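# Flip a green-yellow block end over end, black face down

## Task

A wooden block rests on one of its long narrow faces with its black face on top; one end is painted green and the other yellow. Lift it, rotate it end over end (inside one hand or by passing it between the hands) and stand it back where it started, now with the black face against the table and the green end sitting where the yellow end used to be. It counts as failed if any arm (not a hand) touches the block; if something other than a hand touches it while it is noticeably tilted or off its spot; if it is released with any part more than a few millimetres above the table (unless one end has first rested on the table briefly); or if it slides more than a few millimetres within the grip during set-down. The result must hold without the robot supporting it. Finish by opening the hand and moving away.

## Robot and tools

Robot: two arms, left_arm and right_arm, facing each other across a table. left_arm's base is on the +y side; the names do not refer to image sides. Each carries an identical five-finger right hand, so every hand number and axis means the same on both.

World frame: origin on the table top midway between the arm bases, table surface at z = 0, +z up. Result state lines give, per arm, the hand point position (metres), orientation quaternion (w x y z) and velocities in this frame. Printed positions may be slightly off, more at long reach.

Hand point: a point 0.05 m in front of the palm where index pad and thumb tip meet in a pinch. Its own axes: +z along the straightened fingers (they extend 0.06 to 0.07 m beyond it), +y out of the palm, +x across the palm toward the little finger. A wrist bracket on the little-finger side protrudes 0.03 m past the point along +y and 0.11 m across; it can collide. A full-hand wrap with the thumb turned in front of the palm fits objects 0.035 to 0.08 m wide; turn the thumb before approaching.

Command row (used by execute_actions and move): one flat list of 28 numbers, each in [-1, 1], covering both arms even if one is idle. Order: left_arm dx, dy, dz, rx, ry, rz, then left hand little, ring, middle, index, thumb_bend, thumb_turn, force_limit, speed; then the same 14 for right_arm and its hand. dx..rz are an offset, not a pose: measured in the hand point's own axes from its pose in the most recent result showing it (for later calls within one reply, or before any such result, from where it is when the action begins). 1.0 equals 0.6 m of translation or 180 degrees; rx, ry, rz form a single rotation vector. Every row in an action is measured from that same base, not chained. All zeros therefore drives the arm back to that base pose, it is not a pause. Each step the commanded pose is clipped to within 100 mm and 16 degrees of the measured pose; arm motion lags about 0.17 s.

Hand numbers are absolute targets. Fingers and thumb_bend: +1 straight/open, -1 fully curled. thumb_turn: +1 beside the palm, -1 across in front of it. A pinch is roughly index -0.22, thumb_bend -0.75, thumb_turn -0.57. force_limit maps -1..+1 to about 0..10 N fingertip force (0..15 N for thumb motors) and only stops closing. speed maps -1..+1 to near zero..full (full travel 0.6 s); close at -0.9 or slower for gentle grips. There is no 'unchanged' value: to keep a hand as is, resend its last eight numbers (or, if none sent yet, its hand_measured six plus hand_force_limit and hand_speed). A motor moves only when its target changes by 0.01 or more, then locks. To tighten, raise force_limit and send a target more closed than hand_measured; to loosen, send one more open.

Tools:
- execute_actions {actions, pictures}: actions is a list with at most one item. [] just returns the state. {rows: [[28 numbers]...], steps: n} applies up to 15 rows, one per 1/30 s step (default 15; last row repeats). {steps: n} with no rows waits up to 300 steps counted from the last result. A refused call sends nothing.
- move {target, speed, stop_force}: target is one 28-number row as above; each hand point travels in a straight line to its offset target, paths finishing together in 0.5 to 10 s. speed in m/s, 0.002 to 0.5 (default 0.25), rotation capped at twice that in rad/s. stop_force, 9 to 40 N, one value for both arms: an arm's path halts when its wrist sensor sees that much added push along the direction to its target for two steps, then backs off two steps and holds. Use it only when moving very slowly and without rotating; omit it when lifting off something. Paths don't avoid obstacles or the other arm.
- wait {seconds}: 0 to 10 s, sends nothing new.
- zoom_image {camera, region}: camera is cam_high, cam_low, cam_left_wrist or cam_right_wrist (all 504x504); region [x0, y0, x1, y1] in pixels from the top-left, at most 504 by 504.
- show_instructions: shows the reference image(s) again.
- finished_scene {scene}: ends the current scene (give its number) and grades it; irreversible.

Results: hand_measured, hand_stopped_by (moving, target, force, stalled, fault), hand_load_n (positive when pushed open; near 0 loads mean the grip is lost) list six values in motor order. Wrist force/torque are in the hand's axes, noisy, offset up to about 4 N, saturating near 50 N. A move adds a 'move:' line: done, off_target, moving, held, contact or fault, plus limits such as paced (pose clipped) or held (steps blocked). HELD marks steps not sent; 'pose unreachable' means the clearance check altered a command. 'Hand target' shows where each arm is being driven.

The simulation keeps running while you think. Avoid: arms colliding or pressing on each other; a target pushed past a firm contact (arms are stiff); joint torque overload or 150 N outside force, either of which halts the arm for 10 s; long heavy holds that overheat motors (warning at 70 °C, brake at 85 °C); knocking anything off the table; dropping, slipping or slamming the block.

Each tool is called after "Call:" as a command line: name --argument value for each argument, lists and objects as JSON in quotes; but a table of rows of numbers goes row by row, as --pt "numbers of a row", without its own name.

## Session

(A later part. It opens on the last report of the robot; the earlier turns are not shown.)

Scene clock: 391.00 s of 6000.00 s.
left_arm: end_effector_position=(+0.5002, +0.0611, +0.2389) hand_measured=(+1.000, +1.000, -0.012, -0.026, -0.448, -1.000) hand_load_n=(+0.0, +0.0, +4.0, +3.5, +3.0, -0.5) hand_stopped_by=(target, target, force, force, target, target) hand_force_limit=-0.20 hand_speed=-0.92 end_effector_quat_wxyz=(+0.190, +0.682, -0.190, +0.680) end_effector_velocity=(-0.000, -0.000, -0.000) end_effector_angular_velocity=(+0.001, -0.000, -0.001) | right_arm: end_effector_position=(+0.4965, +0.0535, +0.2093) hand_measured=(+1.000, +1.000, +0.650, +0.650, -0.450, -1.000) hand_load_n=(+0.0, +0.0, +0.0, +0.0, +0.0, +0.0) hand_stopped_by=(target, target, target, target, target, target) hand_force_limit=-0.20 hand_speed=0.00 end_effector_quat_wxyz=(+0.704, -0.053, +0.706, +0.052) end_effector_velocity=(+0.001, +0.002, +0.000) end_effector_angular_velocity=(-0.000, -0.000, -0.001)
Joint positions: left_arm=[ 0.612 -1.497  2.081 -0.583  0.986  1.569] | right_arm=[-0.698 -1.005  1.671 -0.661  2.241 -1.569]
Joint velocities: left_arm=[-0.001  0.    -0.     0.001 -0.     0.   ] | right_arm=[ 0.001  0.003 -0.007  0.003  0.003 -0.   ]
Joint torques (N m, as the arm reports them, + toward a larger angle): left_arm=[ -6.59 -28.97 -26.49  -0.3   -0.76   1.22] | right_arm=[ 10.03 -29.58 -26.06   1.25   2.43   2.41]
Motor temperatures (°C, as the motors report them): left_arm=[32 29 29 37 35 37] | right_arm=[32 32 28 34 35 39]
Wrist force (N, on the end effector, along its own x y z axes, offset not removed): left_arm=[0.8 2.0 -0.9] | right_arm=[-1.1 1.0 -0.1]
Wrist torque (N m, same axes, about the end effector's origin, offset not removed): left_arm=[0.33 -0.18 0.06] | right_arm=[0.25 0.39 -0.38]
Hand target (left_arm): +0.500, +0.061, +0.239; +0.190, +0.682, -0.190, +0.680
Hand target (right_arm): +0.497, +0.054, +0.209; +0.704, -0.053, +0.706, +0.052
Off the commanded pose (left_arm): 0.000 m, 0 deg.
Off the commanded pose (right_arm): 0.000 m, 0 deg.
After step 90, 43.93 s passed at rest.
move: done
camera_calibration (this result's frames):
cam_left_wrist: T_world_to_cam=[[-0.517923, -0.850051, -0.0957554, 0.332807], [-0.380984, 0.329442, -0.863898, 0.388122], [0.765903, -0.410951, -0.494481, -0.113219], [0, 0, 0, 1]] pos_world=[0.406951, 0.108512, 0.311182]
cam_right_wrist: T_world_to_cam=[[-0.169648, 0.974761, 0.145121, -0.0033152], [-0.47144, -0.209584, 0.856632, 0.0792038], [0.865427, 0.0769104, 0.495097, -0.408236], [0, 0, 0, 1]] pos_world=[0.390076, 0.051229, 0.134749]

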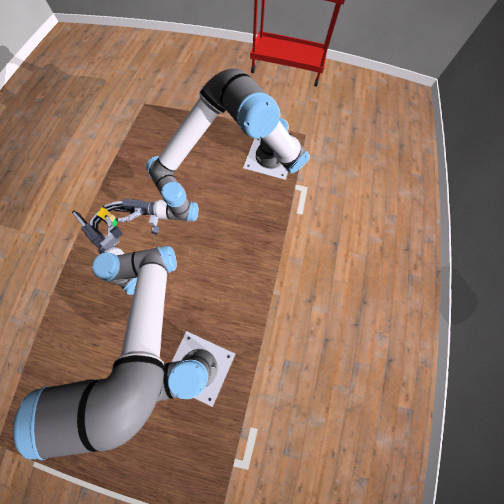

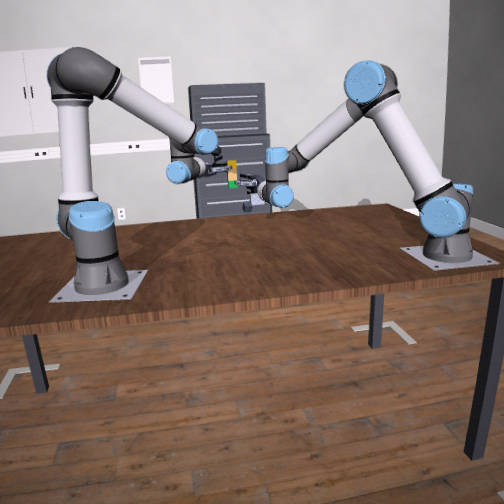

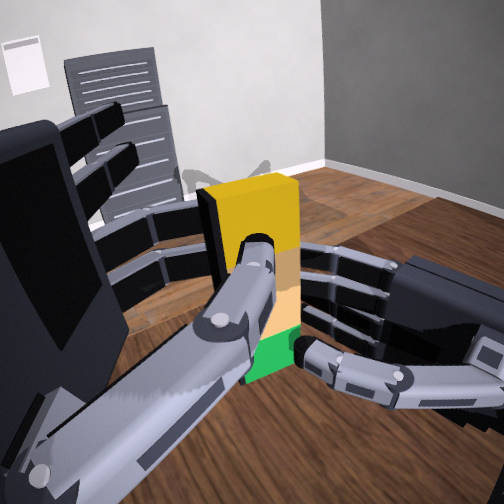

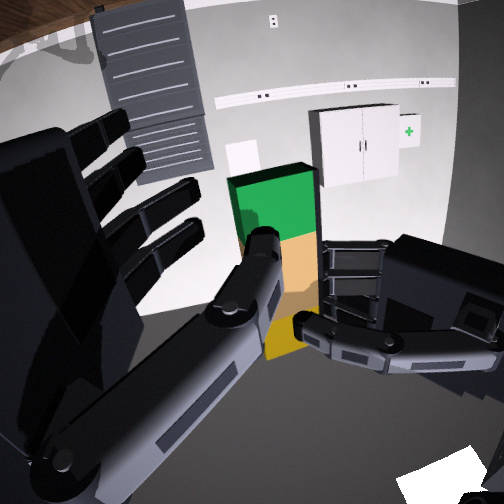

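Call:
move --target '[0,0,0,0,0,0,1,1,-0.25,-0.25,-0.45,-1,-0.2,-0.92, 0,0.0158,0.0114,0,0,0,1,1,0.35,0.35,-0.45,-1,-0.92,-0.7]' --speed 0.008

Call:
move --target '[0,0,0,0,0,0,1,1,-0.25,-0.25,-0.45,-1,-0.2,-0.92, 0,0,0,0,0,0,1,1,-0.1,-0.1,-0.45,-1,-0.92,-0.92]' --speed 0.008

Call:
zoom_image --camera "cam_low" --region '[190, 130, 290, 210]'

Scene clock: 412.77 s of 6000.00 s.
left_arm: end_effector_position=(+0.5002, +0.0611, +0.2389) hand_measured=(+1.000, +1.000, -0.012, -0.026, -0.448, -1.000) hand_load_n=(+0.0, +0.0, +4.0, +3.5, +3.0, -0.5) hand_stopped_by=(target, target, force, force, target, target) hand_force_limit=-0.20 hand_speed=-0.92 end_effector_quat_wxyz=(+0.190, +0.682, -0.190, +0.680) end_effector_velocity=(-0.001, +0.000, -0.001) end_effector_angular_velocity=(+0.002, +0.001, -0.001) | right_arm: end_effector_position=(+0.5018, +0.0637, +0.2093) hand_measured=(+1.000, +1.000, +0.350, +0.350, -0.450, -1.000) hand_load_n=(+0.0, +0.0, +0.0, +0.0, +0.0, +0.0) hand_stopped_by=(target, target, target, target, target, target) hand_force_limit=-0.92 hand_speed=-0.70 end_effector_quat_wxyz=(+0.704, -0.053, +0.706, +0.052) end_effector_velocity=(+0.001, +0.001, +0.000) end_effector_angular_velocity=(+0.001, -0.001, -0.000)
Joint positions: left_arm=[ 0.611 -1.497  2.081 -0.583  0.986  1.569] | right_arm=[-0.692 -0.983  1.632 -0.645  2.247 -1.569]
Joint velocities: left_arm=[-0.001 -0.     0.001  0.001  0.    -0.   ] | right_arm=[ 0.     0.003 -0.006  0.001  0.001  0.001]
Joint torques (N m, as the arm reports them, + toward a larger angle): left_arm=[  4.1  -28.82 -25.38  -0.42   0.4    1.07] | right_arm=[ 10.85 -28.77 -27.93   1.76   2.39   0.36]
Motor temperatures (°C, as the motors report them): left_arm=[32 29 29 37 35 37] | right_arm=[32 32 28 34 35 39]
Wrist force (N, on the end effector, along its own x y z axes, offset not removed): left_arm=[1.4 1.4 1.5] | right_arm=[-3.3 0.6 -0.3]
Wrist torque (N m, same axes, about the end effector's origin, offset not removed): left_arm=[0.04 -0.46 -0.04] | right_arm=[0.13 0.66 -0.54]
Hand target (left_arm): +0.500, +0.061, +0.239; +0.190, +0.682, -0.190, +0.680
Hand target (right_arm): +0.502, +0.064, +0.209; +0.704, -0.053, +0.706, +0.052
Off the commanded pose (left_arm): 0.000 m, 0 deg.
Off the commanded pose (right_arm): 0.000 m, 0 deg.
After step 90, 17.10 s passed at rest.
move: done
camera_calibration (this result's frames):
cam_left_wrist: T_world_to_cam=[[-0.517938, -0.850042, -0.095756, 0.332797], [-0.380976, 0.329449, -0.863898, 0.38812], [0.765896, -0.410965, -0.49448, -0.113209], [0, 0, 0, 1]] pos_world=[0.406939, 0.108501, 0.311184]
cam_right_wrist: T_world_to_cam=[[-0.169659, 0.974758, 0.145129, -0.012392], [-0.47145, -0.209597, 0.856624, 0.0838613], [0.86542, 0.0769129, 0.495109, -0.413582], [0, 0, 0, 1]] pos_world=[0.395356, 0.0614659, 0.134729]

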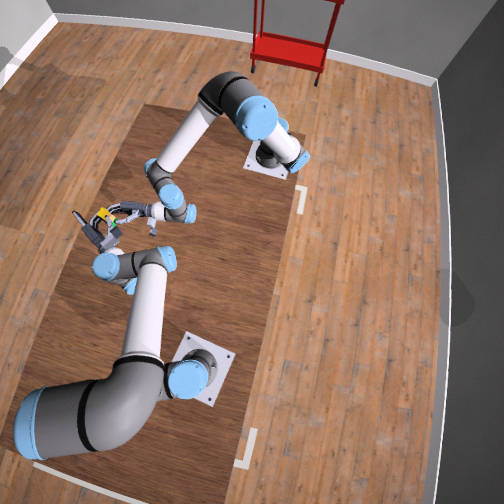

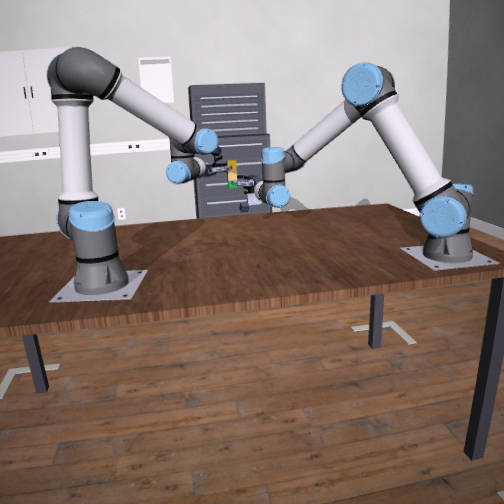

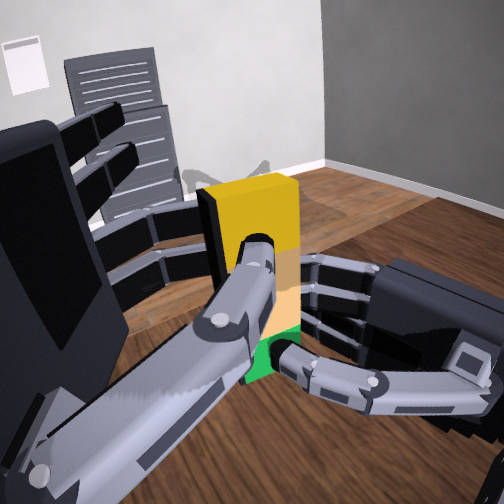

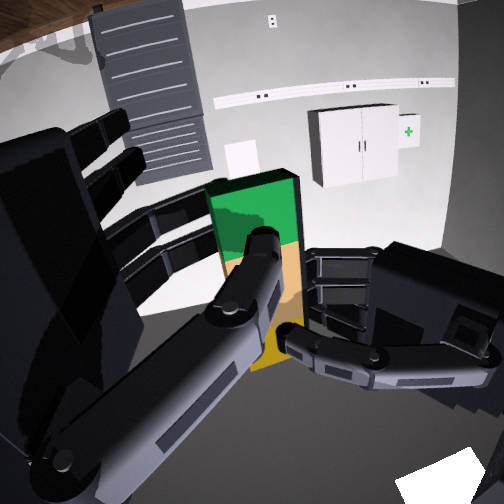

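Scene clock: 415.47 s of 6000.00 s.
left_arm: end_effector_position=(+0.5002, +0.0611, +0.2389) hand_measured=(+1.000, +1.000, -0.012, -0.026, -0.448, -1.000) hand_load_n=(+0.0, +0.0, +4.5, +2.5, +3.0, -1.0) hand_stopped_by=(target, target, force, force, target, target) hand_force_limit=-0.20 hand_speed=-0.92 end_effector_quat_wxyz=(+0.190, +0.682, -0.190, +0.680) end_effector_velocity=(+0.000, -0.000, +0.001) end_effector_angular_velocity=(-0.001, -0.001, -0.000) | right_arm: end_effector_position=(+0.5018, +0.0637, +0.2093) hand_measured=(+1.000, +1.000, +0.022, +0.026, -0.450, -1.000) hand_load_n=(+0.0, +0.0, +0.5, +0.5, +0.0, +0.0) hand_stopped_by=(target, target, force, force, target, target) hand_force_limit=-0.92 hand_speed=-0.92 end_effector_quat_wxyz=(+0.704, -0.053, +0.706, +0.052) end_effector_velocity=(-0.000, -0.000, -0.000) end_effector_angular_velocity=(-0.001, +0.000, -0.000)
Joint positions: left_arm=[ 0.611 -1.497  2.081 -0.583  0.986  1.569] | right_arm=[-0.692 -0.983  1.632 -0.645  2.247 -1.569]
Joint velocities: left_arm=[-0.     0.    -0.001 -0.001 -0.     0.   ] | right_arm=[ 0.     0.    -0.     0.001  0.    -0.   ]
Joint torques (N m, as the arm reports them, + toward a larger angle): left_arm=[  3.98 -28.04 -24.59  -0.53   0.26   0.96] | right_arm=[ -5.63 -48.18  -3.92  -3.86  -2.6    0.23]
Motor temperatures (°C, as the motors report them): left_arm=[32 29 29 37 35 37] | right_arm=[32 32 28 34 35 39]
Wrist force (N, on the end effector, along its own x y z axes, offset not removed): left_arm=[1.6 1.3 0.2] | right_arm=[-0.9 -0.1 1.4]
Wrist torque (N m, same axes, about the end effector's origin, offset not removed): left_arm=[-0.15 -0.47 -0.03] | right_arm=[0.16 0.34 -0.39]
Hand target (left_arm): +0.500, +0.061, +0.239; +0.190, +0.682, -0.190, +0.680
Hand target (right_arm): +0.502, +0.064, +0.209; +0.704, -0.053, +0.706, +0.052
Off the commanded pose (left_arm): 0.000 m, 0 deg.
Off the commanded pose (right_arm): 0.000 m, 0 deg.
move: done
camera_calibration (this result's frames):
cam_left_wrist: T_world_to_cam=[[-0.517938, -0.850042, -0.0957564, 0.332797], [-0.380976, 0.32945, -0.863898, 0.38812], [0.765896, -0.410965, -0.49448, -0.113209], [0, 0, 0, 1]] pos_world=[0.406939, 0.108501, 0.311184]
cam_right_wrist: T_world_to_cam=[[-0.169684, 0.974754, 0.145129, -0.0123946], [-0.471444, -0.209609, 0.856624, 0.0838548], [0.865418, 0.0769356, 0.495109, -0.41357], [0, 0, 0, 1]] pos_world=[0.39534, 0.0614766, 0.134729]

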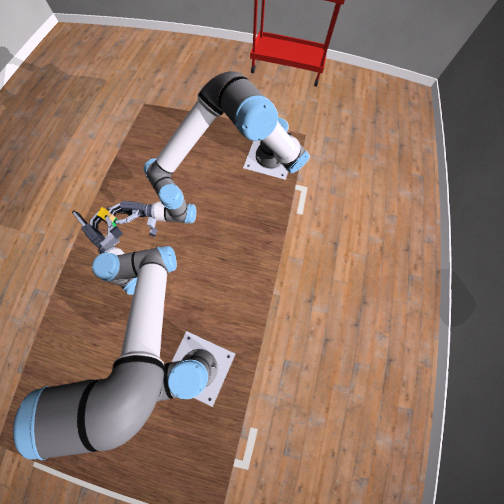

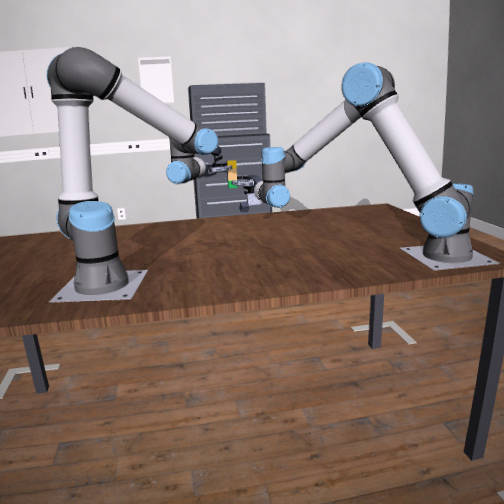

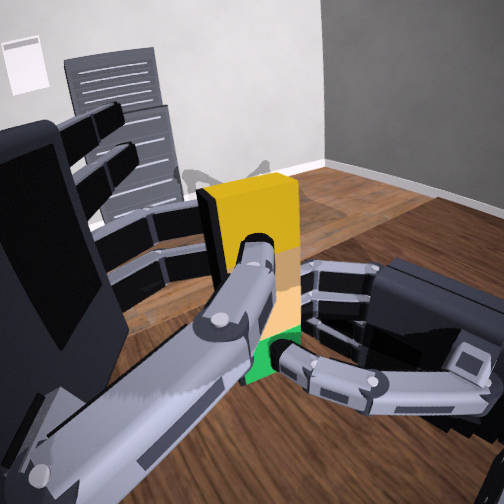

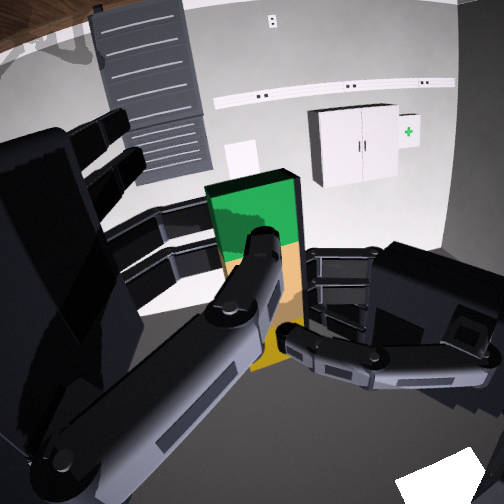

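Region (190, 130, 290, 210) of cam_low's 504x504 image, scaled by 5.040, with more detail than that image has; it fills the top 403 rows of this view, and the rest is white.

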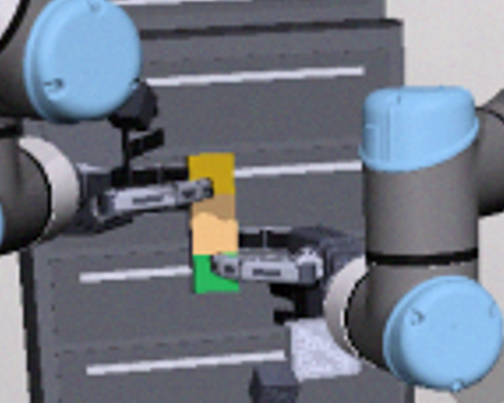

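Call:
move --target '[0,0,0,0,0,0,1,1,-0.25,-0.25,-0.45,-1,-0.2,-0.92, 0,-0.0009,0.0032,0,0,0,1,1,-0.1,-0.1,-0.45,-1,-0.92,-0.92]' --speed 0.003

Call:
move --target '[0,0,0,0,0,0,1,1,-0.25,-0.25,-0.45,-1,-0.2,-0.92, 0,0,0,0,0,0,1,1,-0.13,-0.13,-0.6,-1,-0.92,-0.92]' --speed 0.003

Scene clock: 424.67 s of 6000.00 s.
left_arm: end_effector_position=(+0.5002, +0.0611, +0.2389) hand_measured=(+1.000, +1.000, -0.012, -0.026, -0.448, -1.000) hand_load_n=(+0.0, +0.0, +4.0, +3.5, +3.0, -0.5) hand_stopped_by=(target, target, force, force, target, target) hand_force_limit=-0.20 hand_speed=-0.92 end_effector_quat_wxyz=(+0.190, +0.682, -0.190, +0.680) end_effector_velocity=(+0.001, -0.000, +0.001) end_effector_angular_velocity=(+0.001, -0.002, +0.001) | right_arm: end_effector_position=(+0.5037, +0.0635, +0.2093) hand_measured=(+1.000, +1.000, +0.022, +0.026, -0.450, -1.000) hand_load_n=(+0.0, +0.0, +0.0, +0.0, +0.0, +0.0) hand_stopped_by=(target, target, force, force, target, target) hand_force_limit=-0.92 hand_speed=-0.92 end_effector_quat_wxyz=(+0.704, -0.053, +0.706, +0.052) end_effector_velocity=(+0.000, +0.000, -0.000) end_effector_angular_velocity=(+0.000, +0.000, +0.000)
Joint positions: left_arm=[ 0.611 -1.497  2.081 -0.583  0.986  1.569] | right_arm=[-0.695 -0.982  1.63  -0.644  2.244 -1.569]
Joint velocities: left_arm=[ 0.001 -0.    -0.002  0.001 -0.     0.002] | right_arm=[-0.001  0.    -0.001  0.001 -0.001  0.001]
Joint torques (N m, as the arm reports them, + toward a larger angle): left_arm=[  2.99 -28.03 -25.01  -0.68   0.52   1.11] | right_arm=[-11.44 -29.57 -27.27   1.7   -2.62  -0.25]
Motor temperatures (°C, as the motors report them): left_arm=[32 29 29 37 35 37] | right_arm=[32 32 28 34 35 39]
Wrist force (N, on the end effector, along its own x y z axes, offset not removed): left_arm=[1.6 2.5 0.3] | right_arm=[-2.0 0.8 -1.4]
Wrist torque (N m, same axes, about the end effector's origin, offset not removed): left_arm=[0.24 -0.37 0.06] | right_arm=[0.23 0.52 -0.43]
Hand target (left_arm): +0.500, +0.061, +0.239; +0.190, +0.682, -0.190, +0.680
Hand target (right_arm): +0.504, +0.063, +0.209; +0.704, -0.053, +0.706, +0.052
Off the commanded pose (left_arm): 0.000 m, 0 deg.
Off the commanded pose (right_arm): 0.000 m, 0 deg.
After step 90, 5.33 s passed at rest.
move: done
camera_calibration (this result's frames):
cam_left_wrist: T_world_to_cam=[[-0.517938, -0.850042, -0.0957561, 0.332797], [-0.380976, 0.329449, -0.863898, 0.38812], [0.765896, -0.410965, -0.49448, -0.113209], [0, 0, 0, 1]] pos_world=[0.406939, 0.108501, 0.311184]
cam_right_wrist: T_world_to_cam=[[-0.169681, 0.974752, 0.145143, -0.0118331], [-0.471441, -0.20962, 0.856623, 0.0847104], [0.86542, 0.0769267, 0.495107, -0.415207], [0, 0, 0, 1]] pos_world=[0.397256, 0.0612318, 0.134724]

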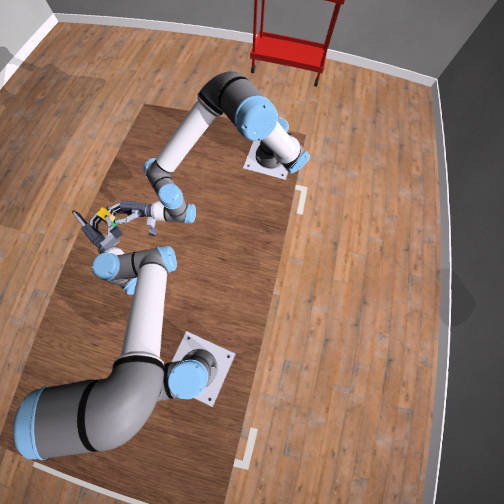

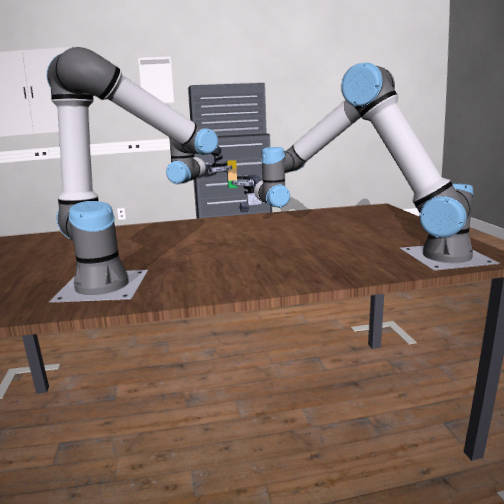

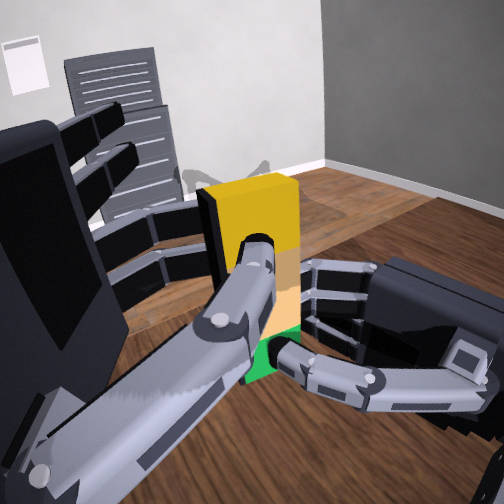

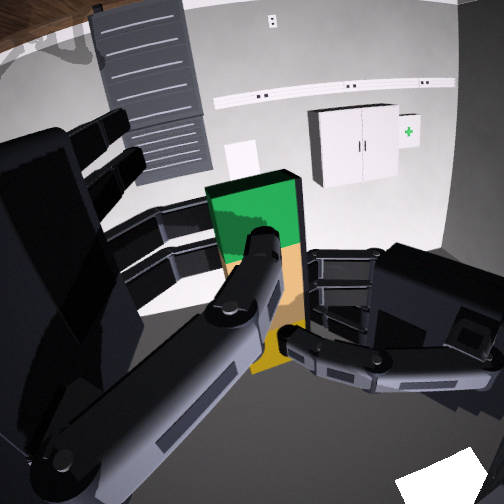

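Scene clock: 425.27 s of 6000.00 s.
left_arm: end_effector_position=(+0.5002, +0.0611, +0.2389) hand_measured=(+1.000, +1.000, -0.012, -0.026, -0.448, -1.000) hand_load_n=(+0.0, +0.0, +4.5, +2.5, +3.0, -1.0) hand_stopped_by=(target, target, force, force, target, target) hand_force_limit=-0.20 hand_speed=-0.92 end_effector_quat_wxyz=(+0.190, +0.682, -0.190, +0.680) end_effector_velocity=(-0.000, +0.000, -0.001) end_effector_angular_velocity=(+0.002, -0.000, -0.000) | right_arm: end_effector_position=(+0.5037, +0.0635, +0.2093) hand_measured=(+1.000, +1.000, -0.004, -0.004, -0.482, -1.000) hand_load_n=(+0.0, +0.0, +0.5, +1.5, +0.5, +0.0) hand_stopped_by=(target, target, force, force, force, target) hand_force_limit=-0.92 hand_speed=-0.92 end_effector_quat_wxyz=(+0.704, -0.053, +0.706, +0.052) end_effector_velocity=(+0.000, -0.000, +0.000) end_effector_angular_velocity=(+0.002, -0.000, -0.000)
Joint positions: left_arm=[ 0.611 -1.497  2.081 -0.583  0.986  1.569] | right_arm=[-0.695 -0.982  1.63  -0.644  2.244 -1.569]
Joint velocities: left_arm=[-0.    -0.     0.001  0.     0.     0.002] | right_arm=[-0.    -0.    -0.    -0.001 -0.     0.002]
Joint torques (N m, as the arm reports them, + toward a larger angle): left_arm=[  3.51 -29.85 -25.58  -0.78   0.27   1.04] | right_arm=[ -6.94 -32.91 -24.72   1.34  -0.63  -0.35]
Motor temperatures (°C, as the motors report them): left_arm=[32 29 29 37 35 37] | right_arm=[32 32 28 34 35 39]
Wrist force (N, on the end effector, along its own x y z axes, offset not removed): left_arm=[0.4 2.7 -0.3] | right_arm=[-1.7 1.0 2.4]
Wrist torque (N m, same axes, about the end effector's origin, offset not removed): left_arm=[0.11 -0.22 -0.01] | right_arm=[0.26 0.39 -0.42]
Hand target (left_arm): +0.500, +0.061, +0.239; +0.190, +0.682, -0.190, +0.680
Hand target (right_arm): +0.504, +0.063, +0.209; +0.704, -0.053, +0.706, +0.052
Off the commanded pose (left_arm): 0.000 m, 0 deg.
Off the commanded pose (right_arm): 0.000 m, 0 deg.
move: done
camera_calibration (this result's frames):
cam_left_wrist: T_world_to_cam=[[-0.517938, -0.850042, -0.0957562, 0.332797], [-0.380976, 0.329449, -0.863898, 0.38812], [0.765896, -0.410965, -0.49448, -0.113209], [0, 0, 0, 1]] pos_world=[0.406939, 0.108501, 0.311184]
cam_right_wrist: T_world_to_cam=[[-0.169681, 0.974752, 0.145143, -0.0118275], [-0.471441, -0.20962, 0.856623, 0.08472], [0.86542, 0.0769268, 0.495107, -0.415225], [0, 0, 0, 1]] pos_world=[0.397277, 0.0612297, 0.134724]

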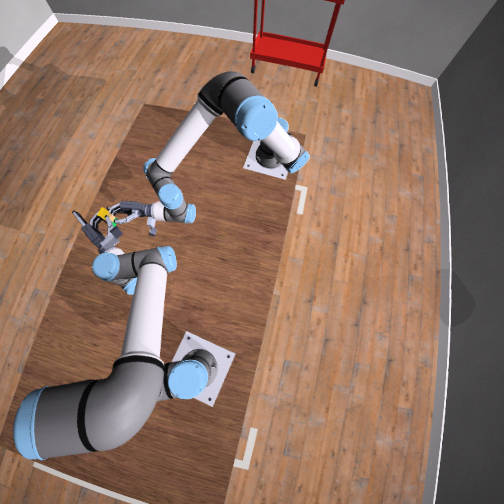

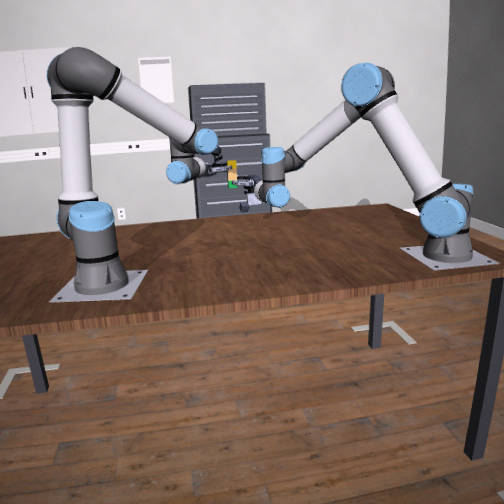

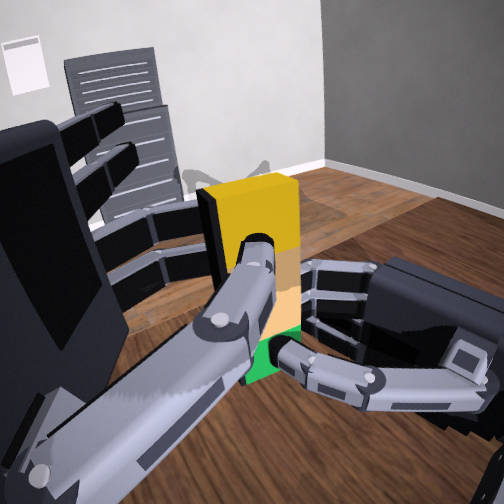

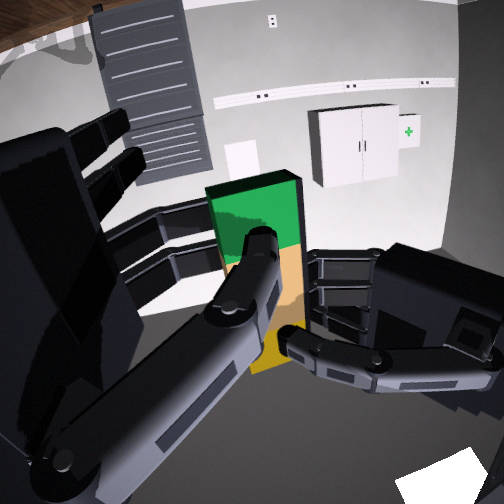

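All three contacts are made. I'll squeeze with the right hand, then release the left.

Call:
move --target '[0,0,0,0,0,0,1,1,-0.25,-0.25,-0.45,-1,-0.2,-0.92, 0,0,0,0,0,0,1,1,-0.25,-0.25,-0.6,-1,-0.2,-0.92]' --speed 0.003

Call:
move --target '[0,0,0,0,0,0,1,1,0.5,0.5,-0.36,-1,-0.2,-0.8, 0,0,0,0,0,0,1,1,-0.25,-0.25,-0.6,-1,-0.2,-0.92]' --speed 0.003

Scene clock: 433.13 s of 6000.00 s.
left_arm: end_effector_position=(+0.5002, +0.0611, +0.2389) hand_measured=(+1.000, +1.000, -0.012, -0.026, -0.448, -1.000) hand_load_n=(+0.0, +0.0, +4.5, +1.5, +3.0, -1.5) hand_stopped_by=(target, target, force, force, target, target) hand_force_limit=-0.20 hand_speed=-0.92 end_effector_quat_wxyz=(+0.190, +0.682, -0.190, +0.680) end_effector_velocity=(-0.000, -0.000, -0.000) end_effector_angular_velocity=(-0.001, +0.001, -0.000) | right_arm: end_effector_position=(+0.5037, +0.0635, +0.2093) hand_measured=(+1.000, +1.000, -0.016, -0.016, -0.482, -1.000) hand_load_n=(+0.0, +0.0, +4.5, +5.0, +2.5, +0.5) hand_stopped_by=(target, target, force, force, force, target) hand_force_limit=-0.20 hand_speed=-0.92 end_effector_quat_wxyz=(+0.704, -0.053, +0.706, +0.052) end_effector_velocity=(+0.000, -0.000, +0.000) end_effector_angular_velocity=(-0.001, -0.001, -0.000)
Joint positions: left_arm=[ 0.611 -1.497  2.081 -0.583  0.986  1.569] | right_arm=[-0.695 -0.982  1.63  -0.644  2.244 -1.569]
Joint velocities: left_arm=[ 0.     0.     0.    -0.001  0.    -0.001] | right_arm=[-0.    -0.     0.    -0.001 -0.    -0.002]
Joint torques (N m, as the arm reports them, + toward a larger angle): left_arm=[  4.41 -29.29 -24.6   -0.6    0.06   1.26] | right_arm=[  8.89 -43.26  -9.12  -1.55  -0.56  -0.47]
Motor temperatures (°C, as the motors report them): left_arm=[32 29 29 37 35 37] | right_arm=[32 32 28 34 35 39]
Wrist force (N, on the end effector, along its own x y z axes, offset not removed): left_arm=[-0.8 2.6 -2.5] | right_arm=[-1.6 -0.5 2.9]
Wrist torque (N m, same axes, about the end effector's origin, offset not removed): left_arm=[0.05 -0.09 -0.12] | right_arm=[0.26 0.55 -0.45]
Hand target (left_arm): +0.500, +0.061, +0.239; +0.190, +0.682, -0.190, +0.680
Hand target (right_arm): +0.504, +0.063, +0.209; +0.704, -0.053, +0.706, +0.052
Off the commanded pose (left_arm): 0.000 m, 0 deg.
Off the commanded pose (right_arm): 0.000 m, 0 deg.
After step 90, 4.17 s passed at rest.
move: done
camera_calibration (this result's frames):
cam_left_wrist: T_world_to_cam=[[-0.517938, -0.850042, -0.0957562, 0.332797], [-0.380976, 0.329449, -0.863898, 0.38812], [0.765896, -0.410965, -0.49448, -0.113209], [0, 0, 0, 1]] pos_world=[0.406939, 0.108501, 0.311184]
cam_right_wrist: T_world_to_cam=[[-0.169652, 0.974757, 0.145143, -0.0118413], [-0.471447, -0.209606, 0.856623, 0.084719], [0.865422, 0.076901, 0.495107, -0.415219], [0, 0, 0, 1]] pos_world=[0.397271, 0.0612307, 0.134724]

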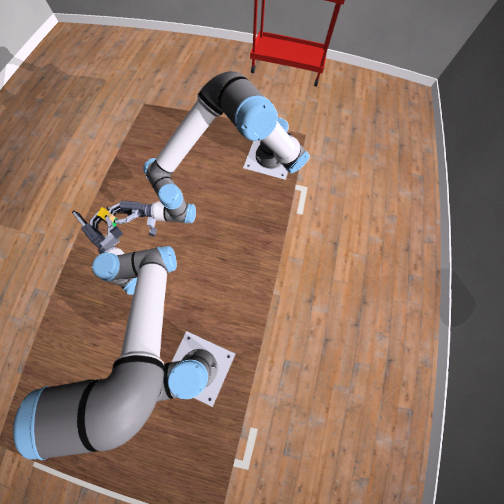

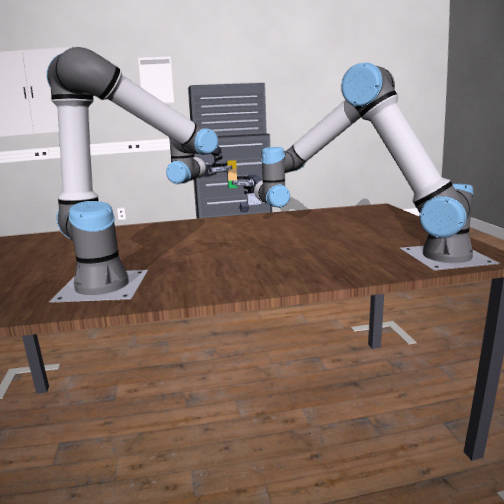

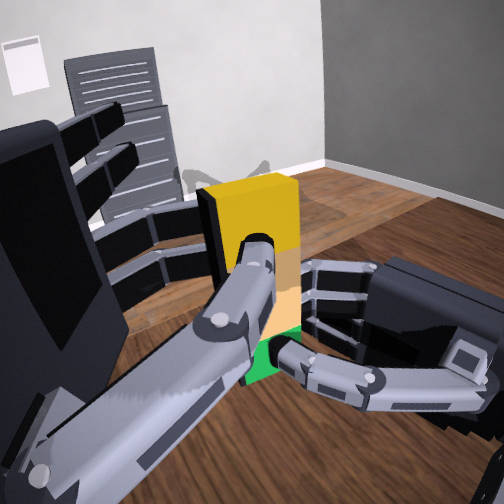

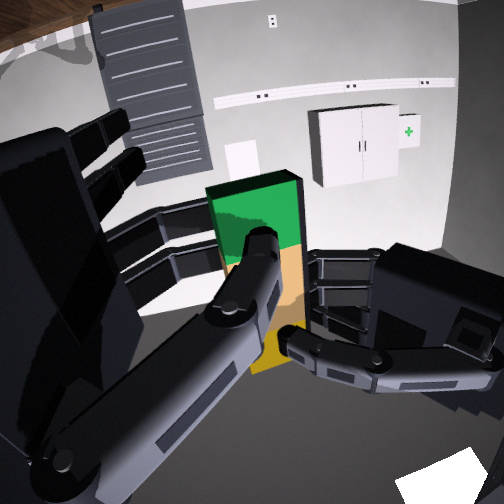

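Scene clock: 435.00 s of 6000.00 s.
left_arm: end_effector_position=(+0.5002, +0.0611, +0.2389) hand_measured=(+1.000, +1.000, +0.500, +0.500, -0.360, -1.000) hand_load_n=(+0.0, +0.0, +0.0, +0.0, +0.0, +0.0) hand_stopped_by=(target, target, target, target, target, target) hand_force_limit=-0.20 hand_speed=-0.80 end_effector_quat_wxyz=(+0.190, +0.682, -0.190, +0.680) end_effector_velocity=(+0.000, -0.000, +0.000) end_effector_angular_velocity=(-0.000, -0.001, +0.000) | right_arm: end_effector_position=(+0.5037, +0.0635, +0.2093) hand_measured=(+1.000, +1.000, -0.016, -0.016, -0.482, -1.000) hand_load_n=(+0.0, +0.0, +4.5, +2.5, +3.0, -1.0) hand_stopped_by=(target, target, force, force, force, target) hand_force_limit=-0.20 hand_speed=-0.92 end_effector_quat_wxyz=(+0.704, -0.053, +0.706, +0.052) end_effector_velocity=(+0.000, -0.000, +0.000) end_effector_angular_velocity=(+0.004, -0.000, +0.000)
Joint positions: left_arm=[ 0.611 -1.497  2.081 -0.583  0.986  1.569] | right_arm=[-0.695 -0.982  1.63  -0.644  2.244 -1.569]
Joint velocities: left_arm=[ 0.     0.    -0.001 -0.     0.     0.001] | right_arm=[ 0.    -0.    -0.    -0.001  0.     0.004]
Joint torques (N m, as the arm reports them, + toward a larger angle): left_arm=[  4.08 -26.93 -25.71  -0.4    0.39   0.98] | right_arm=[ 10.77 -42.77  -9.61  -1.53  -1.12  -0.4 ]
Motor temperatures (°C, as the motors report them): left_arm=[32 29 29 37 35 37] | right_arm=[32 32 28 34 35 39]
Wrist force (N, on the end effector, along its own x y z axes, offset not removed): left_arm=[3.0 1.5 0.1] | right_arm=[-1.2 0.8 0.3]
Wrist torque (N m, same axes, about the end effector's origin, offset not removed): left_arm=[0.03 -0.61 0.04] | right_arm=[0.17 0.42 -0.44]
Hand target (left_arm): +0.500, +0.061, +0.239; +0.190, +0.682, -0.190, +0.680
Hand target (right_arm): +0.504, +0.063, +0.209; +0.704, -0.053, +0.706, +0.052
Off the commanded pose (left_arm): 0.000 m, 0 deg.
Off the commanded pose (right_arm): 0.000 m, 0 deg.
move: done
camera_calibration (this result's frames):
cam_left_wrist: T_world_to_cam=[[-0.517938, -0.850042, -0.0957507, 0.332797], [-0.380973, 0.329442, -0.863903, 0.388124], [0.765898, -0.41097, -0.494473, -0.113208], [0, 0, 0, 1]] pos_world=[0.406938, 0.108502, 0.311189]
cam_right_wrist: T_world_to_cam=[[-0.169653, 0.974757, 0.145143, -0.0118412], [-0.471447, -0.209606, 0.856623, 0.084719], [0.865422, 0.0769012, 0.495107, -0.415219], [0, 0, 0, 1]] pos_world=[0.397271, 0.0612307, 0.134724]

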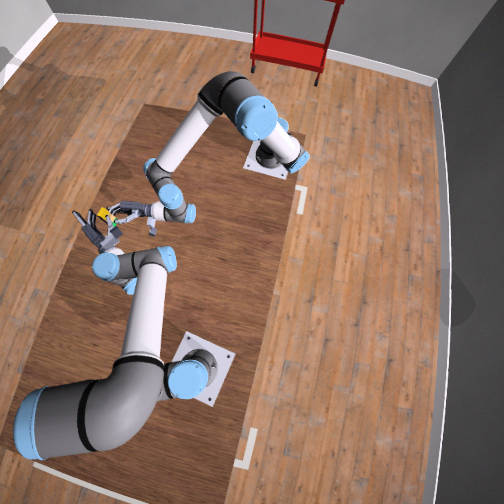

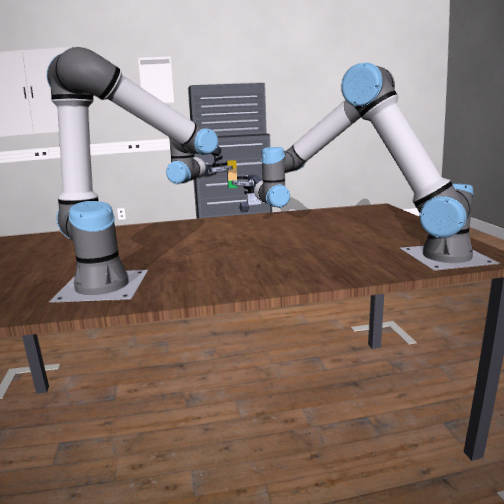

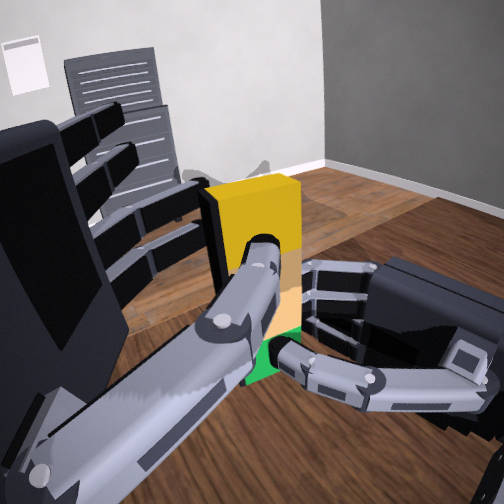

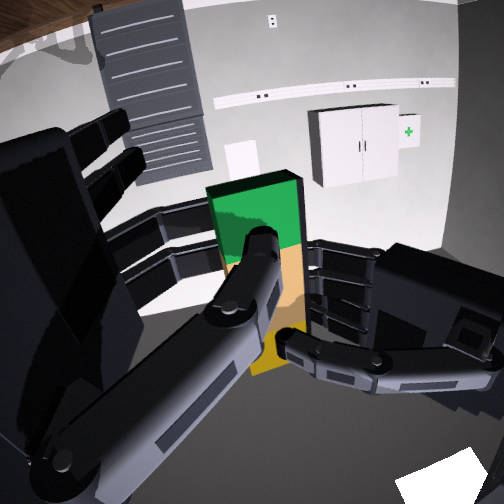

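Call:
execute_actions --actions '[]'

Scene clock: 455.47 s of 6000.00 s.
left_arm: end_effector_position=(+0.5002, +0.0611, +0.2389) hand_measured=(+1.000, +1.000, +0.500, +0.500, -0.360, -1.000) hand_load_n=(+0.0, +0.0, +0.0, +0.0, +0.0, +0.0) hand_stopped_by=(target, target, target, target, target, target) hand_force_limit=-0.20 hand_speed=-0.80 end_effector_quat_wxyz=(+0.190, +0.682, -0.190, +0.680) end_effector_velocity=(-0.000, -0.000, -0.000) end_effector_angular_velocity=(+0.000, -0.000, -0.001) | right_arm: end_effector_position=(+0.5037, +0.0635, +0.2093) hand_measured=(+1.000, +1.000, -0.016, -0.016, -0.482, -1.000) hand_load_n=(+0.0, +0.0, +4.5, +2.5, +3.0, -1.0) hand_stopped_by=(target, target, force, force, force, target) hand_force_limit=-0.20 hand_speed=-0.92 end_effector_quat_wxyz=(+0.704, -0.053, +0.706, +0.052) end_effector_velocity=(+0.000, -0.000, -0.000) end_effector_angular_velocity=(-0.000, -0.000, -0.000)
Joint positions: left_arm=[ 0.611 -1.497  2.081 -0.583  0.986  1.569] | right_arm=[-0.695 -0.982  1.63  -0.644  2.244 -1.569]
Joint velocities: left_arm=[-0.001 -0.     0.    -0.     0.     0.   ] | right_arm=[-0.  0.  0. -0. -0. -0.]
Joint torques (N m, as the arm reports them, + toward a larger angle): left_arm=[  4.32 -23.06 -26.17  -0.52   0.21   1.13] | right_arm=[  9.57 -42.75  -9.75  -1.47  -1.01  -0.38]
Motor temperatures (°C, as the motors report them): left_arm=[32 29 29 37 35 37] | right_arm=[32 32 28 34 35 39]
Wrist force (N, on the end effector, along its own x y z axes, offset not removed): left_arm=[2.1 0.9 -0.1] | right_arm=[-1.7 0.7 -0.3]
Wrist torque (N m, same axes, about the end effector's origin, offset not removed): left_arm=[-0.01 -0.48 0.00] | right_arm=[0.23 0.45 -0.49]
Hand target (left_arm): +0.500, +0.061, +0.239; +0.190, +0.682, -0.190, +0.680
Hand target (right_arm): +0.504, +0.063, +0.209; +0.704, -0.053, +0.706, +0.052
Off the commanded pose (left_arm): 0.000 m, 0 deg.
Off the commanded pose (right_arm): 0.000 m, 0 deg.
Steps of this call (steps 1 to 90: nothing new was sent; then 17.47 s passed at rest). Readings (end_effector_position | what the end effector reports):
1: left_arm (+0.5002, +0.0611, +0.2389) | right_arm (+0.5037, +0.0635, +0.2093) | left_arm hand_measured=(+1.000, +1.000, +0.500, +0.500, -0.360, -1.000) hand_load_n=(+0.0, +0.0, +0.0, +0.0, +0.0, +0.0) hand_stopped_by=(target, target, target, target, target, target) hand_force_limit=-0.20 hand_speed=-0.80 | right_arm hand_measured=(+1.000, +1.000, -0.016, -0.016, -0.482, -1.000) hand_load_n=(+0.0, +0.0, +4.5, +2.5, +3.0, -1.0) hand_stopped_by=(target, target, force, force, force, target) hand_force_limit=-0.20 hand_speed=-0.92
2: left_arm (+0.5002, +0.0611, +0.2389) | right_arm (+0.5037, +0.0635, +0.2093) | left_arm hand_measured=(+1.000, +1.000, +0.500, +0.500, -0.360, -1.000) hand_load_n=(+0.0, +0.0, +0.0, +0.0, +0.0, +0.0) hand_stopped_by=(target, target, target, target, target, target) hand_force_limit=-0.20 hand_speed=-0.80 | right_arm hand_measured=(+1.000, +1.000, -0.016, -0.016, -0.482, -1.000) hand_load_n=(+0.0, +0.0, +4.5, +2.5, +3.0, -1.0) hand_stopped_by=(target, target, force, force, force, target) hand_force_limit=-0.20 hand_speed=-0.92
4: left_arm (+0.5002, +0.0611, +0.2389) | right_arm (+0.5037, +0.0635, +0.2093) | left_arm hand_measured=(+1.000, +1.000, +0.500, +0.500, -0.360, -1.000) hand_load_n=(+0.0, +0.0, +0.0, +0.0, +0.0, +0.0) hand_stopped_by=(target, target, target, target, target, target) hand_force_limit=-0.20 hand_speed=-0.80 | right_arm hand_measured=(+1.000, +1.000, -0.016, -0.016, -0.482, -1.000) hand_load_n=(+0.0, +0.0, +4.5, +2.5, +3.0, -1.0) hand_stopped_by=(target, target, force, force, force, target) hand_force_limit=-0.20 hand_speed=-0.92
8: left_arm (+0.5002, +0.0611, +0.2389) | right_arm (+0.5037, +0.0635, +0.2093) | left_arm hand_measured=(+1.000, +1.000, +0.500, +0.500, -0.360, -1.000) hand_load_n=(+0.0, +0.0, +0.0, +0.0, +0.0, +0.0) hand_stopped_by=(target, target, target, target, target, target) hand_force_limit=-0.20 hand_speed=-0.80 | right_arm hand_measured=(+1.000, +1.000, -0.016, -0.016, -0.482, -1.000) hand_load_n=(+0.0, +0.0, +4.5, +2.5, +3.0, -1.0) hand_stopped_by=(target, target, force, force, force, target) hand_force_limit=-0.20 hand_speed=-0.92
90: the state above
camera_calibration (this result's frames):
cam_left_wrist: T_world_to_cam=[[-0.517938, -0.850043, -0.095751, 0.332797], [-0.380973, 0.329442, -0.863903, 0.388124], [0.765898, -0.410969, -0.494473, -0.113208], [0, 0, 0, 1]] pos_world=[0.406939, 0.108502, 0.311189]
cam_right_wrist: T_world_to_cam=[[-0.169653, 0.974757, 0.145143, -0.0118413], [-0.471447, -0.209606, 0.856623, 0.084719], [0.865422, 0.0769011, 0.495107, -0.415219], [0, 0, 0, 1]] pos_world=[0.397271, 0.0612307, 0.134724]

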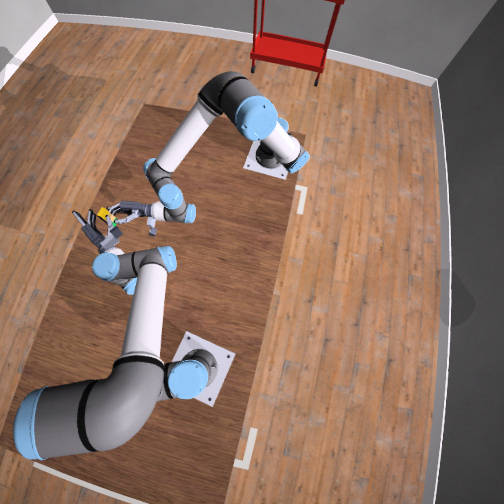

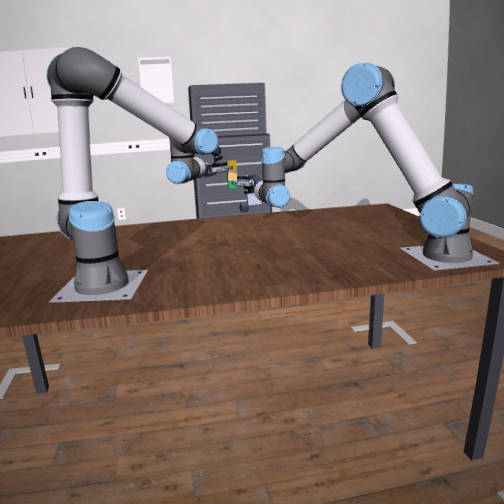

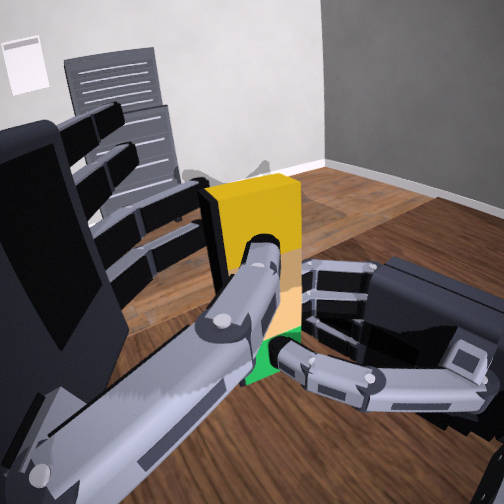

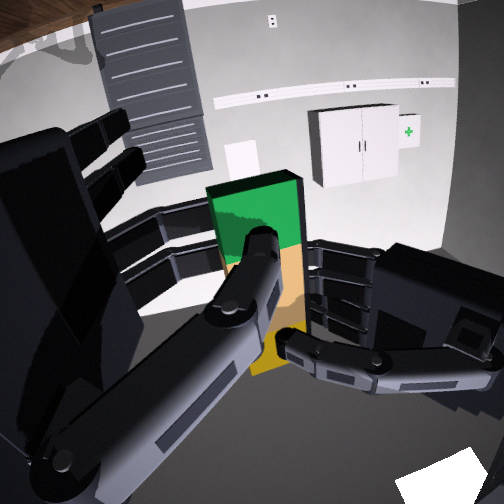

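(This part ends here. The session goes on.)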